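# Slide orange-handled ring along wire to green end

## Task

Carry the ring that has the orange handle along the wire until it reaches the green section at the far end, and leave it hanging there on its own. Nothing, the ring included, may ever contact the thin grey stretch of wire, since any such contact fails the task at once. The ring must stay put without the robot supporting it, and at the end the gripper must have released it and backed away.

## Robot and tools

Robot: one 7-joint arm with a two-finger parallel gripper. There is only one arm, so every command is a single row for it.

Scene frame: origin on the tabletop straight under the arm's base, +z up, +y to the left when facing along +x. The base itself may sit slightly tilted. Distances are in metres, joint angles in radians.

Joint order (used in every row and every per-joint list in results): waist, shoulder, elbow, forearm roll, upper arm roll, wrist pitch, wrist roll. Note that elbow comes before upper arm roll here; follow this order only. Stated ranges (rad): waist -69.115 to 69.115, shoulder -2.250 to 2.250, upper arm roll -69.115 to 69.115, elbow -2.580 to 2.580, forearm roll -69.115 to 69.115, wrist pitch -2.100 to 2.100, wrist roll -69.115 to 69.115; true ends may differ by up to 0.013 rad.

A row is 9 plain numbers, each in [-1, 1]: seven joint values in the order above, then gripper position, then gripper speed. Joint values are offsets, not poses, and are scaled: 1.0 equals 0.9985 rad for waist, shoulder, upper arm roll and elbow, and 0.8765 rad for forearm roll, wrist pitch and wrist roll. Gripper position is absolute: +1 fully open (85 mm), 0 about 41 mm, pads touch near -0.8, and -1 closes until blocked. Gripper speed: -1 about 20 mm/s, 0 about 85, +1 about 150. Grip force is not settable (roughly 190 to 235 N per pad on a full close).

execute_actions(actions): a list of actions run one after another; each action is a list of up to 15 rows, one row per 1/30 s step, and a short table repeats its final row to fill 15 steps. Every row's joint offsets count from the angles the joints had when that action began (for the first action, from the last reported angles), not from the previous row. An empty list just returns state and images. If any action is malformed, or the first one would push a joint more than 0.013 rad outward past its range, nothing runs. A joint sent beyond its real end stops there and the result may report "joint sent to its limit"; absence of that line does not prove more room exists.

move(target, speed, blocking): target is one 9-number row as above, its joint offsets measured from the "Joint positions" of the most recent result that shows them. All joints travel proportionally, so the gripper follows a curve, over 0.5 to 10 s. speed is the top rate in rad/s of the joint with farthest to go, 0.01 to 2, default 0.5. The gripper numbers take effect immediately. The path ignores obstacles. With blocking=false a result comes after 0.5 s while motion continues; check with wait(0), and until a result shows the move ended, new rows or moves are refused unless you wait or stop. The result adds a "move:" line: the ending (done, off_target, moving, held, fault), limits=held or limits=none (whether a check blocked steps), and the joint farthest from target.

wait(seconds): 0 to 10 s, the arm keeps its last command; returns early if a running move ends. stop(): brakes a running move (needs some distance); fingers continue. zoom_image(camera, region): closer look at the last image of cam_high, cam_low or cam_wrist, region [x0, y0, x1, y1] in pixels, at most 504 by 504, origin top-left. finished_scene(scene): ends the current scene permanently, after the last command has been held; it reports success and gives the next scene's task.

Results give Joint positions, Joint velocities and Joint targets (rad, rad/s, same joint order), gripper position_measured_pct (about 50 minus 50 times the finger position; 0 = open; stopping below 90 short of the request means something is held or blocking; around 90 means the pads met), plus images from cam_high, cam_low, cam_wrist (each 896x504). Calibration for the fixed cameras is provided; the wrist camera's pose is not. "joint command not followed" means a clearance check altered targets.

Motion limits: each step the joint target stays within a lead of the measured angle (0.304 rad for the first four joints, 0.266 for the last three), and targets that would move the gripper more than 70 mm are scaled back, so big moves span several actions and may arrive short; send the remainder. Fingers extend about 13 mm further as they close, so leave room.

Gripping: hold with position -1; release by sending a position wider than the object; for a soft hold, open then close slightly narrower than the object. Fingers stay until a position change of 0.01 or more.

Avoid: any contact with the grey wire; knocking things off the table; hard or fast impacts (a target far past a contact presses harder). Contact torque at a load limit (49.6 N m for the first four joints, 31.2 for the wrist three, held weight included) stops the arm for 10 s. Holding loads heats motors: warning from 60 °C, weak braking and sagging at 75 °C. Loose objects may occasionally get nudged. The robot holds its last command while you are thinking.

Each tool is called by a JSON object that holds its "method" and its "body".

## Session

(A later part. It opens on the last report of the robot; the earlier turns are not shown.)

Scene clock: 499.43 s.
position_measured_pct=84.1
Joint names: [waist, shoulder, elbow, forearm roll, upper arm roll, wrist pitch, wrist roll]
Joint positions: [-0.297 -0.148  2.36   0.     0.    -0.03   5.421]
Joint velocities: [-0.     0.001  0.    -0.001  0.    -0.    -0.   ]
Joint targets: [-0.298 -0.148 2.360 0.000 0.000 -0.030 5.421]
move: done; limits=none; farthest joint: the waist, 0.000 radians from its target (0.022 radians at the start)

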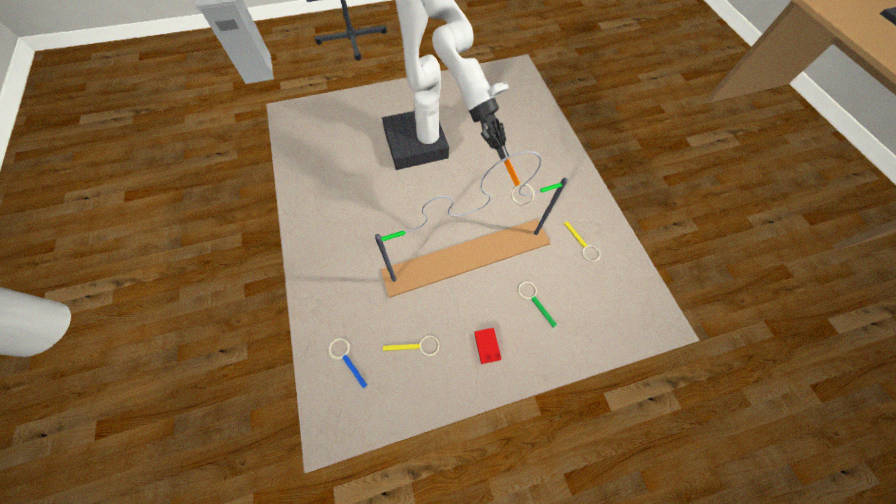

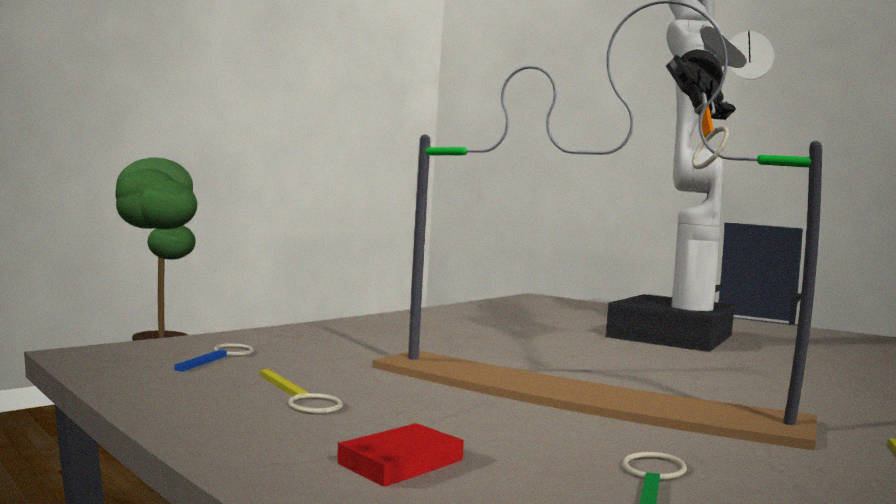

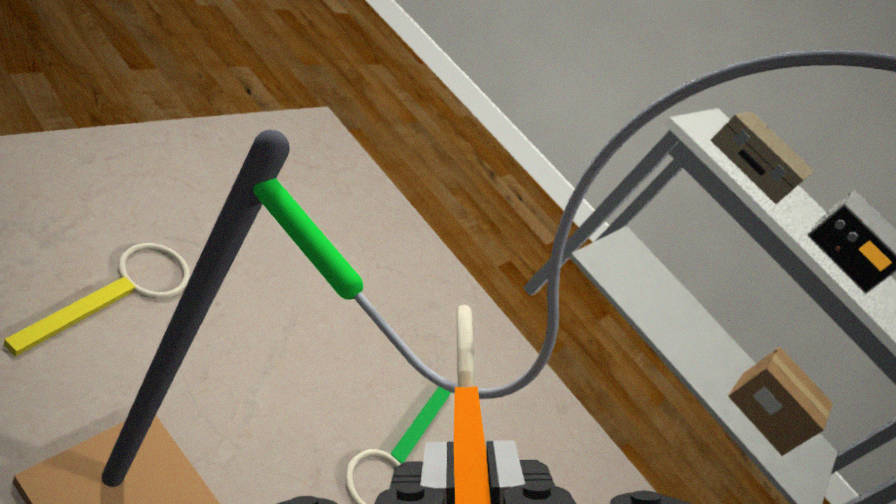

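{"method": "execute_actions", "body": {"actions": []}}

{"method": "move", "body": {"target": [-0.054,0.043,0.0175,0,0,-0.069,-0.809,-1,-1], "speed": 0.7}}

Scene clock: 538.73 s.
position_measured_pct=84.1
Joint names: [waist, shoulder, elbow, forearm roll, upper arm roll, wrist pitch, wrist roll]
Joint positions: [-0.298 -0.148  2.36   0.     0.    -0.03   5.421]
Joint velocities: [0.    0.    0.002 0.001 0.    0.    0.001]
Joint targets: [-0.298 -0.148 2.360 0.000 0.000 -0.030 5.421]

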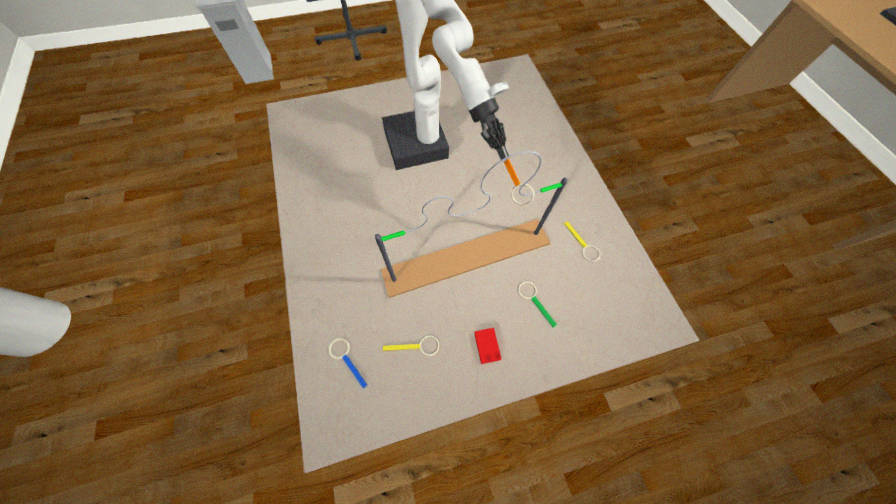

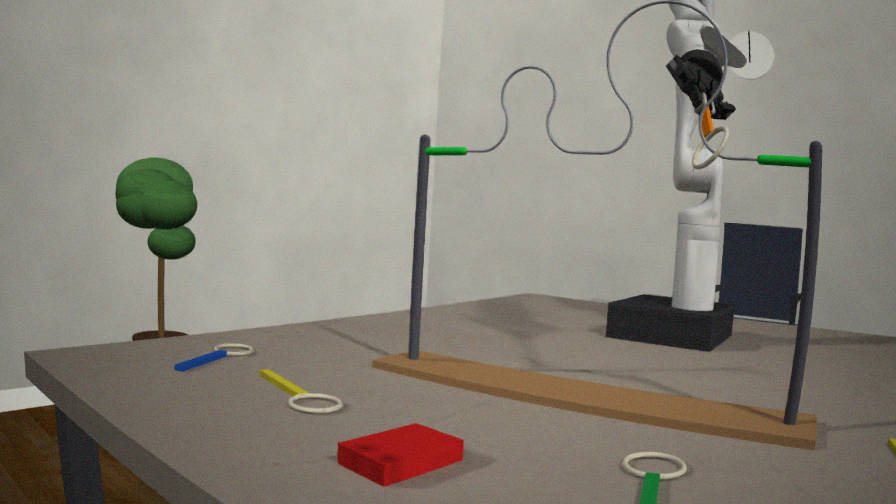

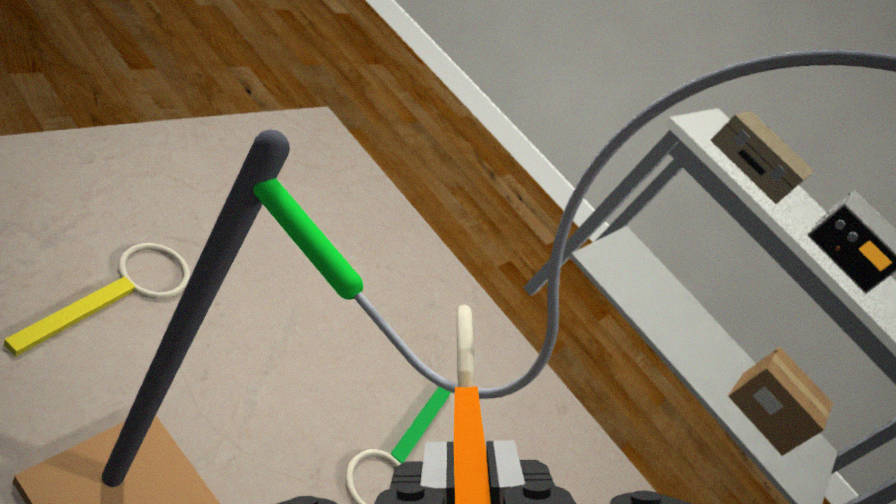

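Scene clock: 540.30 s.
position_measured_pct=84.1
Joint names: [waist, shoulder, elbow, forearm roll, upper arm roll, wrist pitch, wrist roll]
Joint positions: [-0.351 -0.105  2.377  0.     0.    -0.091  4.712]
Joint velocities: [-0.001  0.002  0.     0.     0.     0.    -0.003]
Joint targets: [-0.351 -0.105 2.377 0.000 0.000 -0.091 4.711]
move: done; limits=none; farthest joint: the waist, 0.001 radians from its target (0.054 radians at the start)

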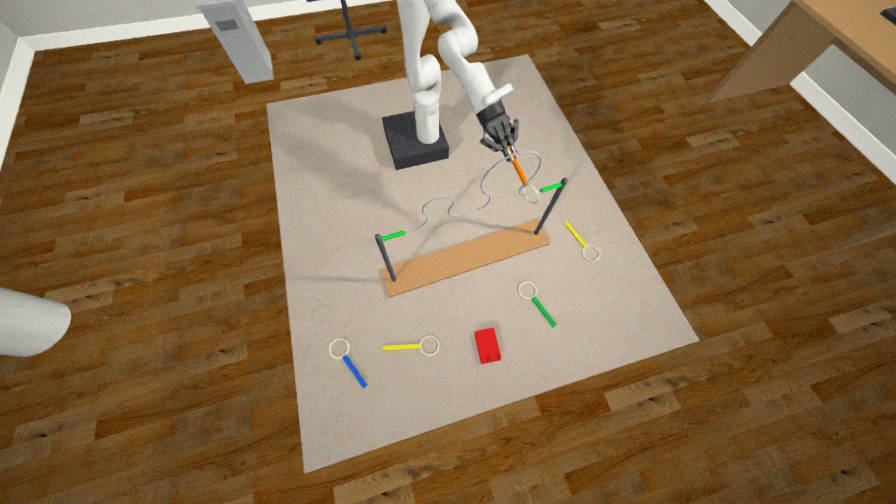

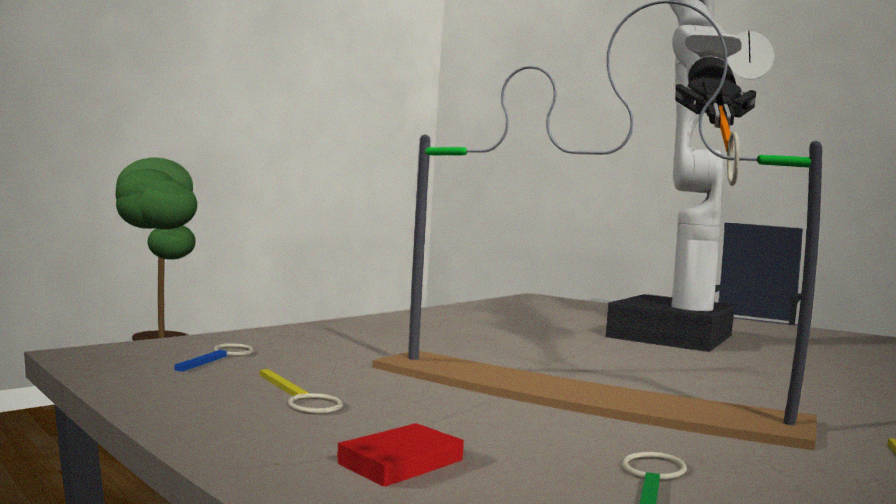

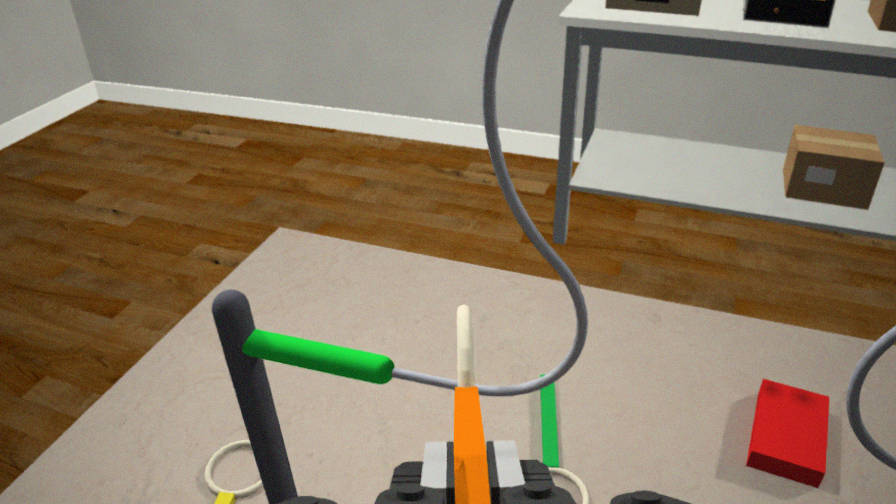

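{"method": "move", "body": {"target": [-0.119,0.056,-0.048,0,0,-0.008,0,-1,-1], "speed": 0.15}}

{"method": "zoom_image", "body": {"camera": "cam_high", "region": [490,130,610,220]}}

Scene clock: 551.27 s.
position_measured_pct=84.1
Joint names: [waist, shoulder, elbow, forearm roll, upper arm roll, wrist pitch, wrist roll]
Joint positions: [-0.47  -0.049  2.33   0.     0.    -0.098  4.712]
Joint velocities: [-0.003  0.001 -0.001 -0.    -0.001 -0.    -0.001]
Joint targets: [-0.470 -0.049 2.330 0.000 0.000 -0.098 4.712]
move: done; limits=none; farthest joint: the waist, 0.000 radians from its target (0.118 radians at the start)

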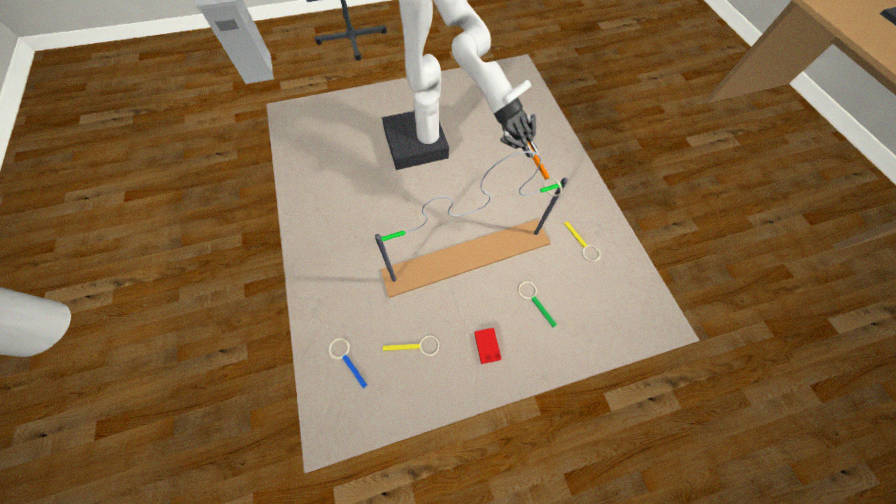

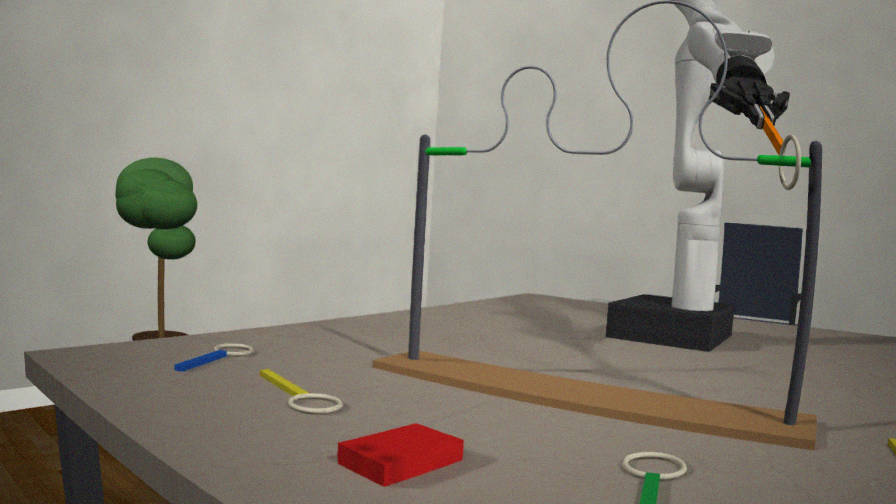

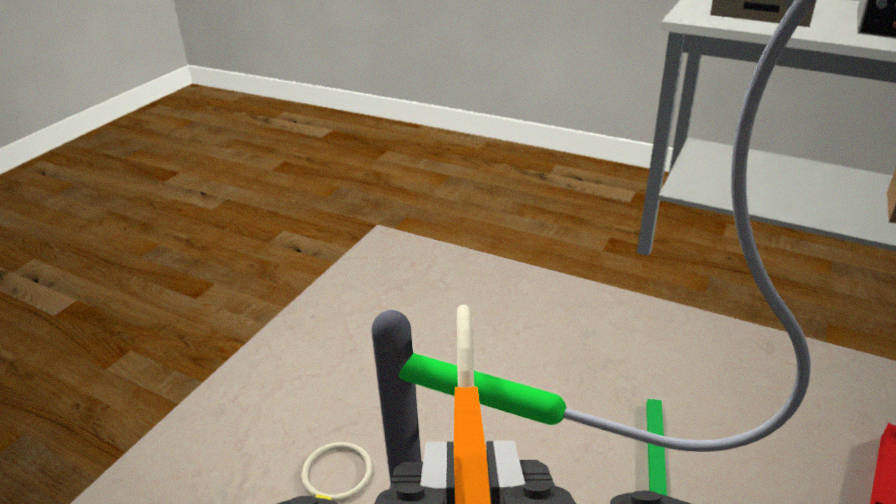

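Region (490, 130, 610, 220) of cam_high's 896x504 image, scaled by 4.200, with more detail than that image has; it fills the top 378 rows of this view, and the rest is white.

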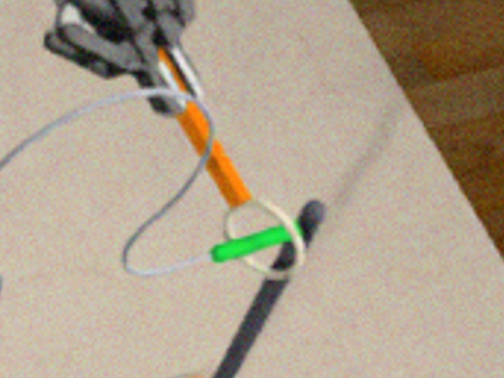

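{"method": "move", "body": {"target": [0.012,0,0,0,0,0,0,-0.665,-1], "speed": 0.05}}

Scene clock: 571.73 s.
position_measured_pct=82.9
Joint names: [waist, shoulder, elbow, forearm roll, upper arm roll, wrist pitch, wrist roll]
Joint positions: [-0.458 -0.049  2.33   0.     0.    -0.098  4.712]
Joint velocities: [ 0.003  0.    -0.001 -0.     0.    -0.    -0.   ]
Joint targets: [-0.458 -0.049 2.330 0.000 0.000 -0.098 4.712]
move: done; limits=none; farthest joint: the waist, 0.000 radians from its target (0.012 radians at the start)

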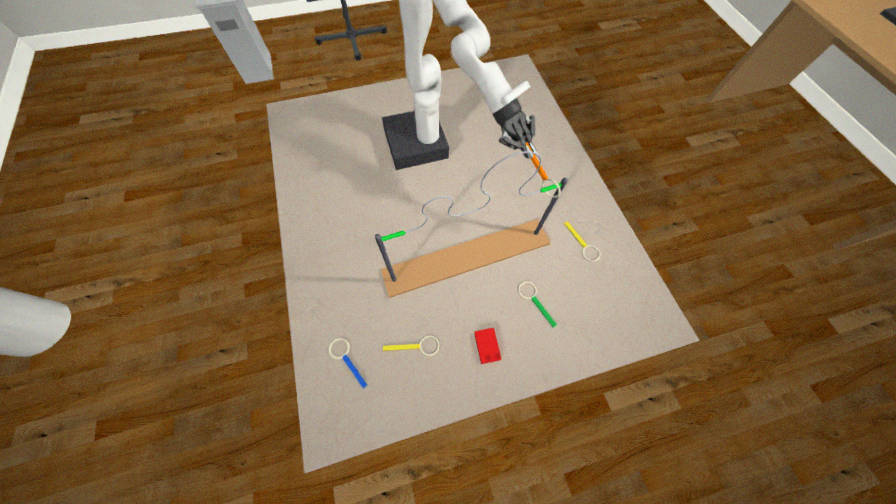

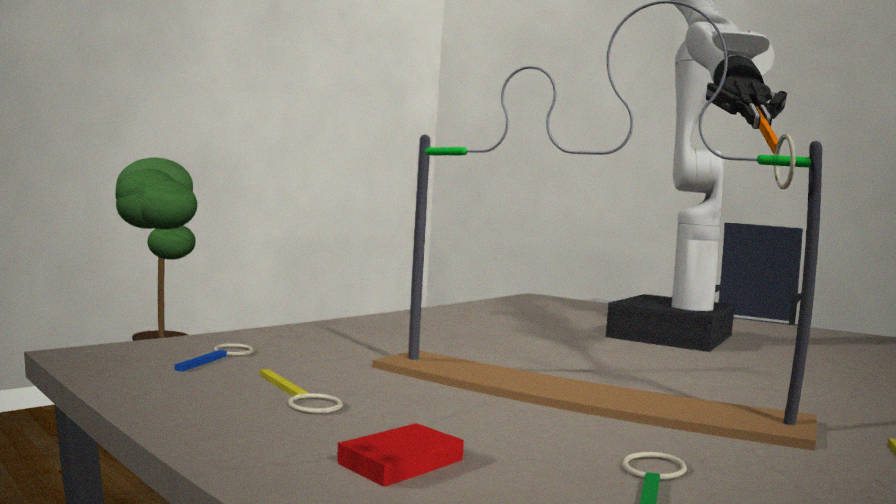

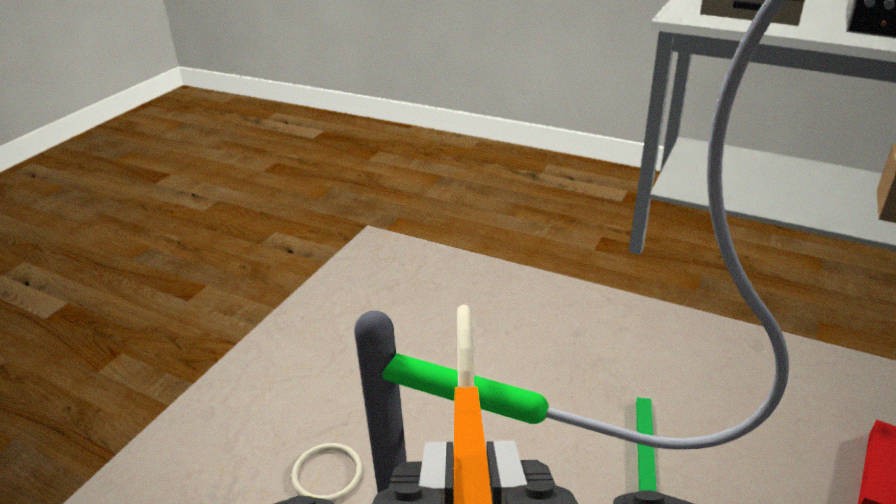

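{"method": "move", "body": {"target": [0,0.02,0.043,0,0,-0.023,0,-0.653,-1], "speed": 0.05}}

Scene clock: 580.73 s.
position_measured_pct=82.5
Joint names: [waist, shoulder, elbow, forearm roll, upper arm roll, wrist pitch, wrist roll]
Joint positions: [-0.458 -0.031  2.368  0.     0.001 -0.122  4.712]
Joint velocities: [ 0.     0.002  0.002 -0.001 -0.    -0.001  0.001]
Joint targets: [-0.458 -0.029 2.372 0.000 0.000 -0.118 4.712]
move: done; limits=none; farthest joint: the elbow, 0.004 radians from its target (0.043 radians at the start)

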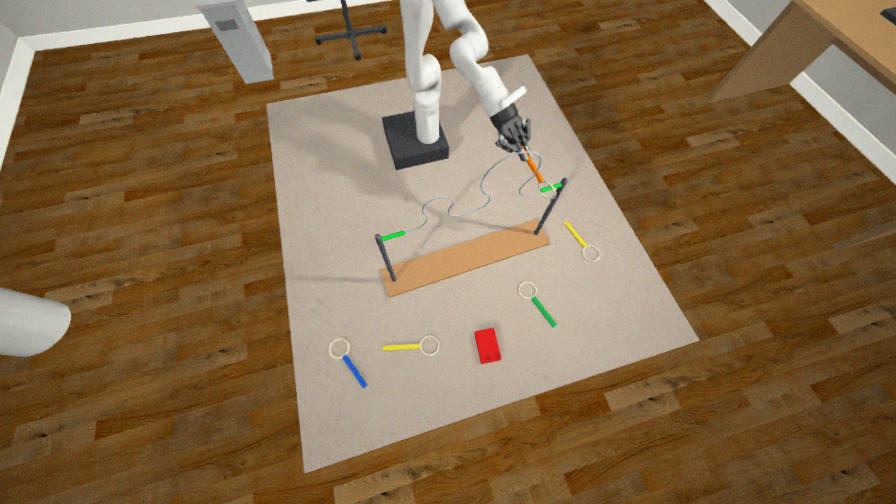

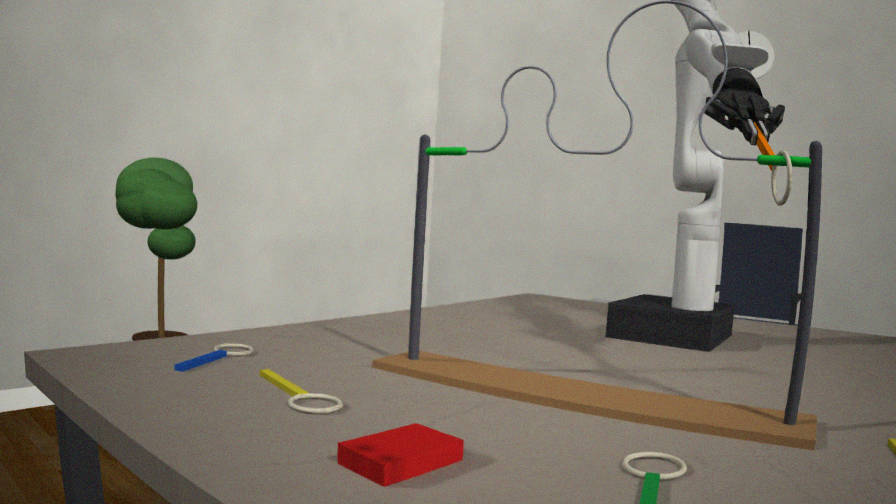

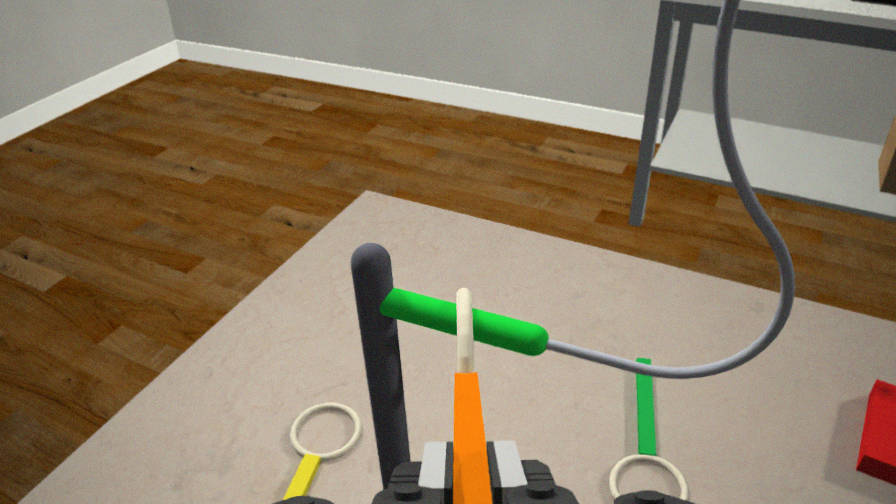

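{"method": "move", "body": {"target": [0,0.022,0.0487,0,0,-0.019,0,-0.642,-1], "speed": 0.06}}

Scene clock: 586.67 s.
position_measured_pct=82.1
Joint names: [waist, shoulder, elbow, forearm roll, upper arm roll, wrist pitch, wrist roll]
Joint positions: [-0.458 -0.009  2.417  0.     0.001 -0.138  4.712]
Joint velocities: [-0.     0.001  0.002 -0.     0.001  0.    -0.   ]
Joint targets: [-0.458 -0.009 2.417 0.000 0.001 -0.138 4.712]
move: done; limits=none; farthest joint: the waist, 0.000 radians from its target (0.000 radians at the start)

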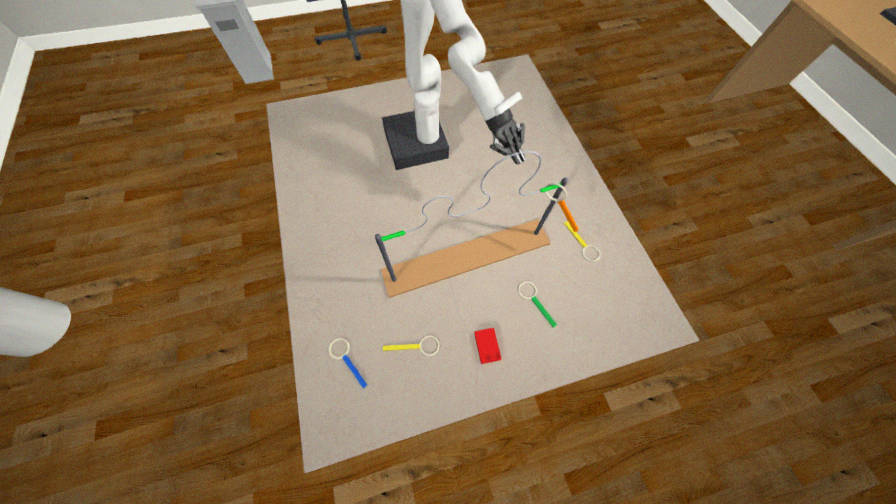

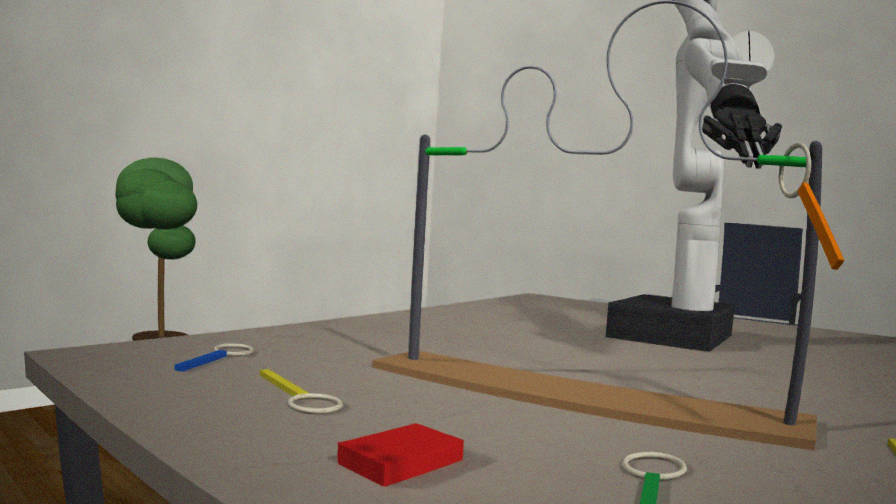

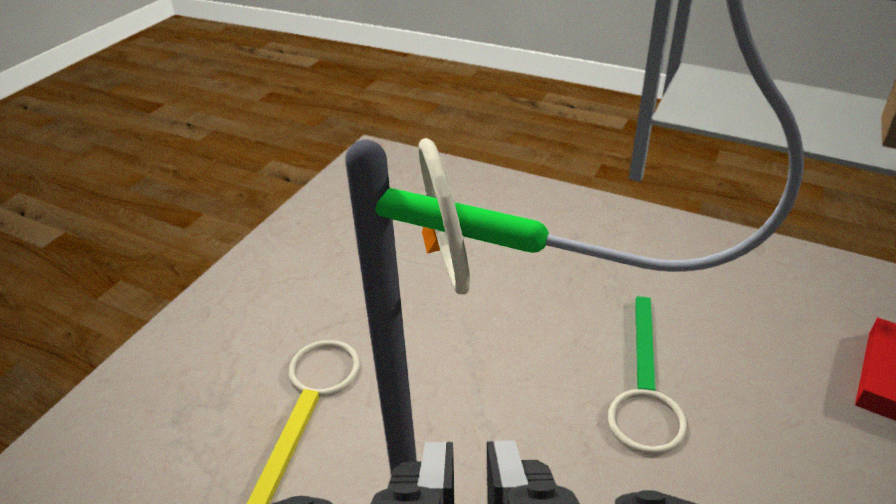

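The handle slipped out and is swinging on the green part. I'll pull the arm back and see where it settles.

{"method": "move", "body": {"target": [0,-0.35,0,0,0,0.9,0,-0.2,0], "speed": 0.7}}

{"method": "wait", "body": {"seconds": 6}}

Scene clock: 593.90 s.
position_measured_pct=59.9
Joint names: [waist, shoulder, elbow, forearm roll, upper arm roll, wrist pitch, wrist roll]
Joint positions: [-0.458 -0.358  2.417  0.     0.001  0.651  4.712]
Joint velocities: [-0.    -0.003 -0.001  0.001 -0.     0.001 -0.   ]
Joint targets: [-0.458 -0.359 2.417 0.000 0.001 0.651 4.712]
move: done; limits=none; farthest joint: the waist, 0.000 radians from its target (0.000 radians at the start)

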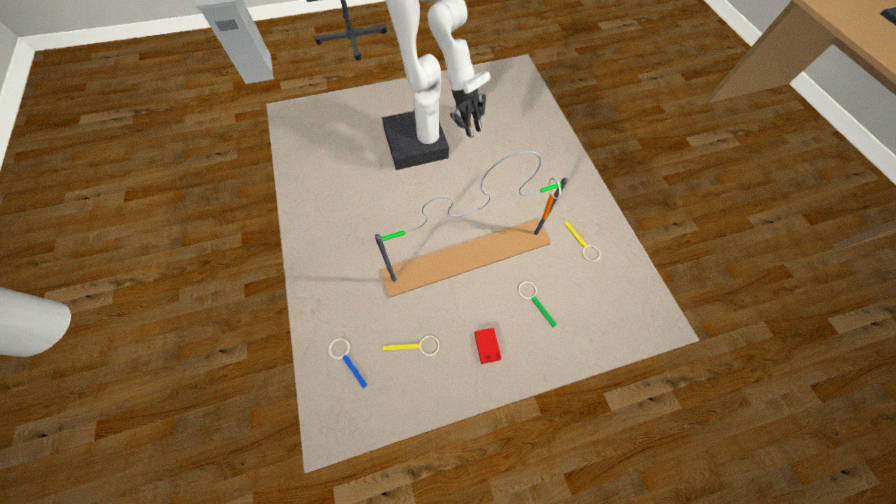

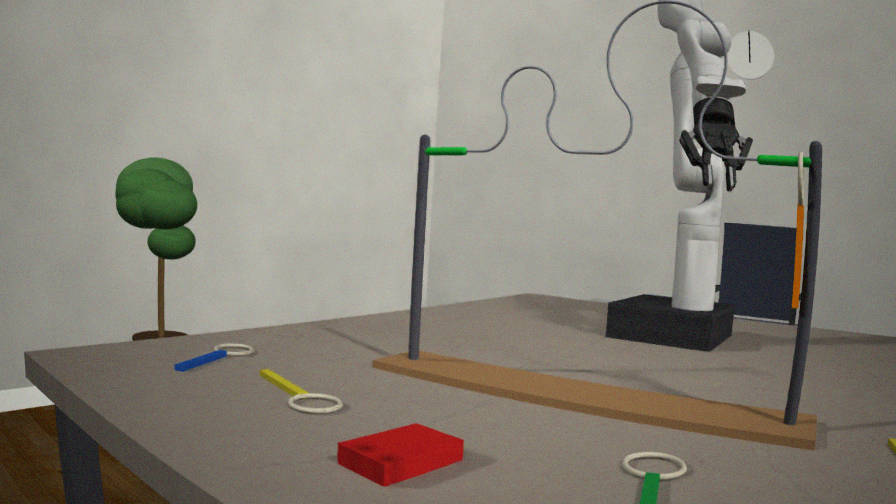

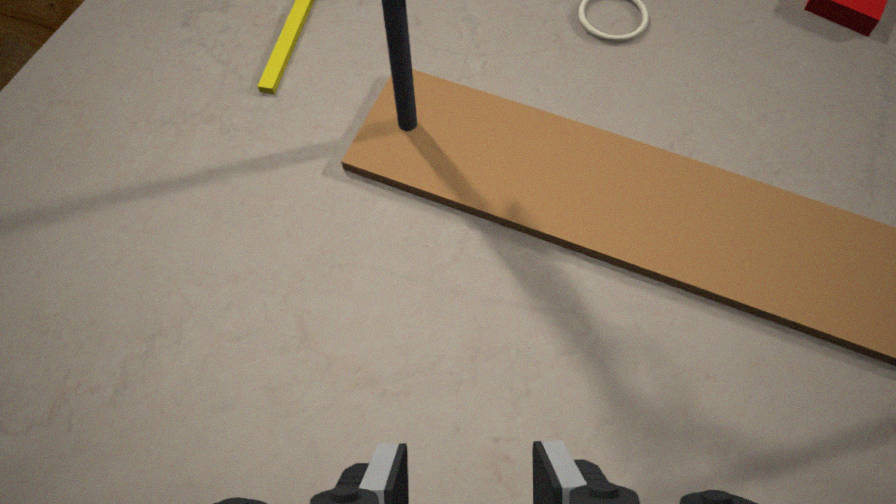

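Scene clock: 599.90 s.
position_measured_pct=59.9
Joint names: [waist, shoulder, elbow, forearm roll, upper arm roll, wrist pitch, wrist roll]
Joint positions: [-0.458 -0.359  2.417  0.     0.001  0.651  4.712]
Joint velocities: [-0.    -0.001  0.001  0.    -0.001 -0.     0.001]
Joint targets: [-0.458 -0.359 2.417 0.000 0.001 0.651 4.712]
wait: 6.00 s; at rest by 0.17 s

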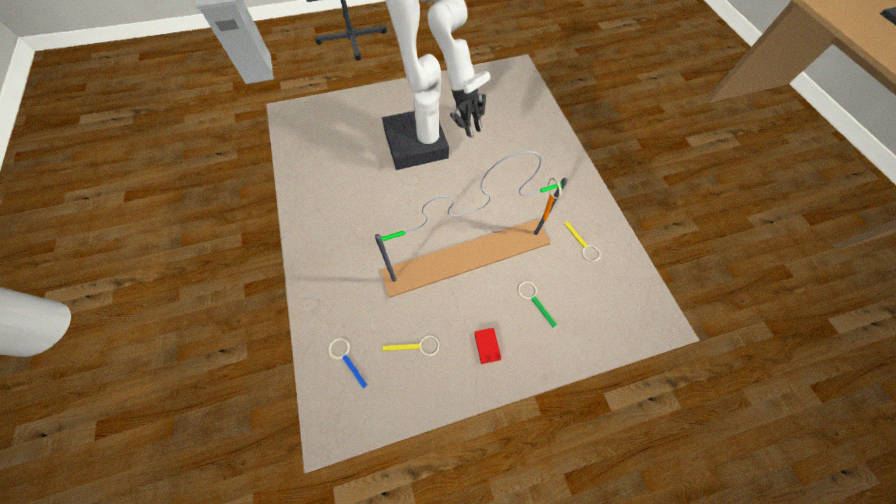

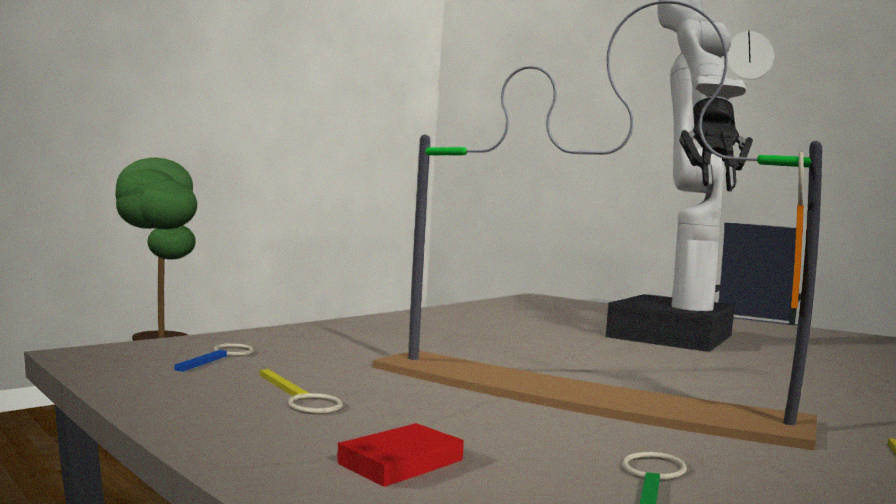

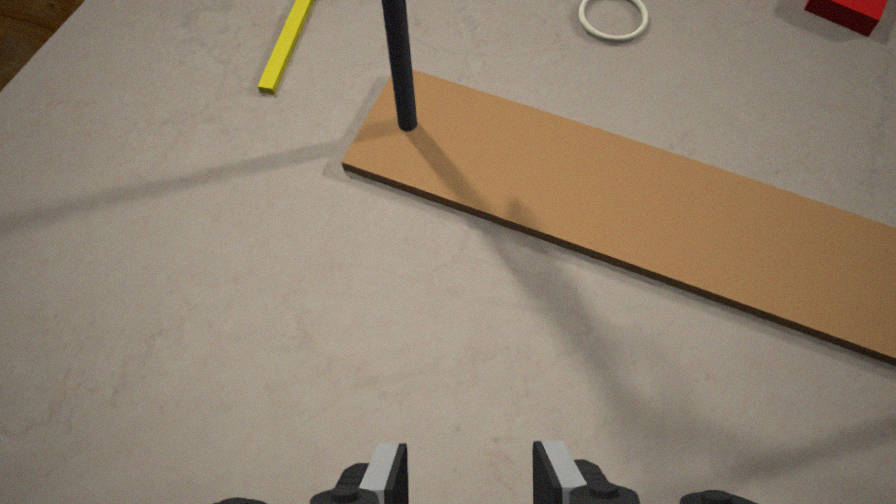

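{"method": "finished_scene", "body": {"scene": 1}}

The scene is finished: the task was done.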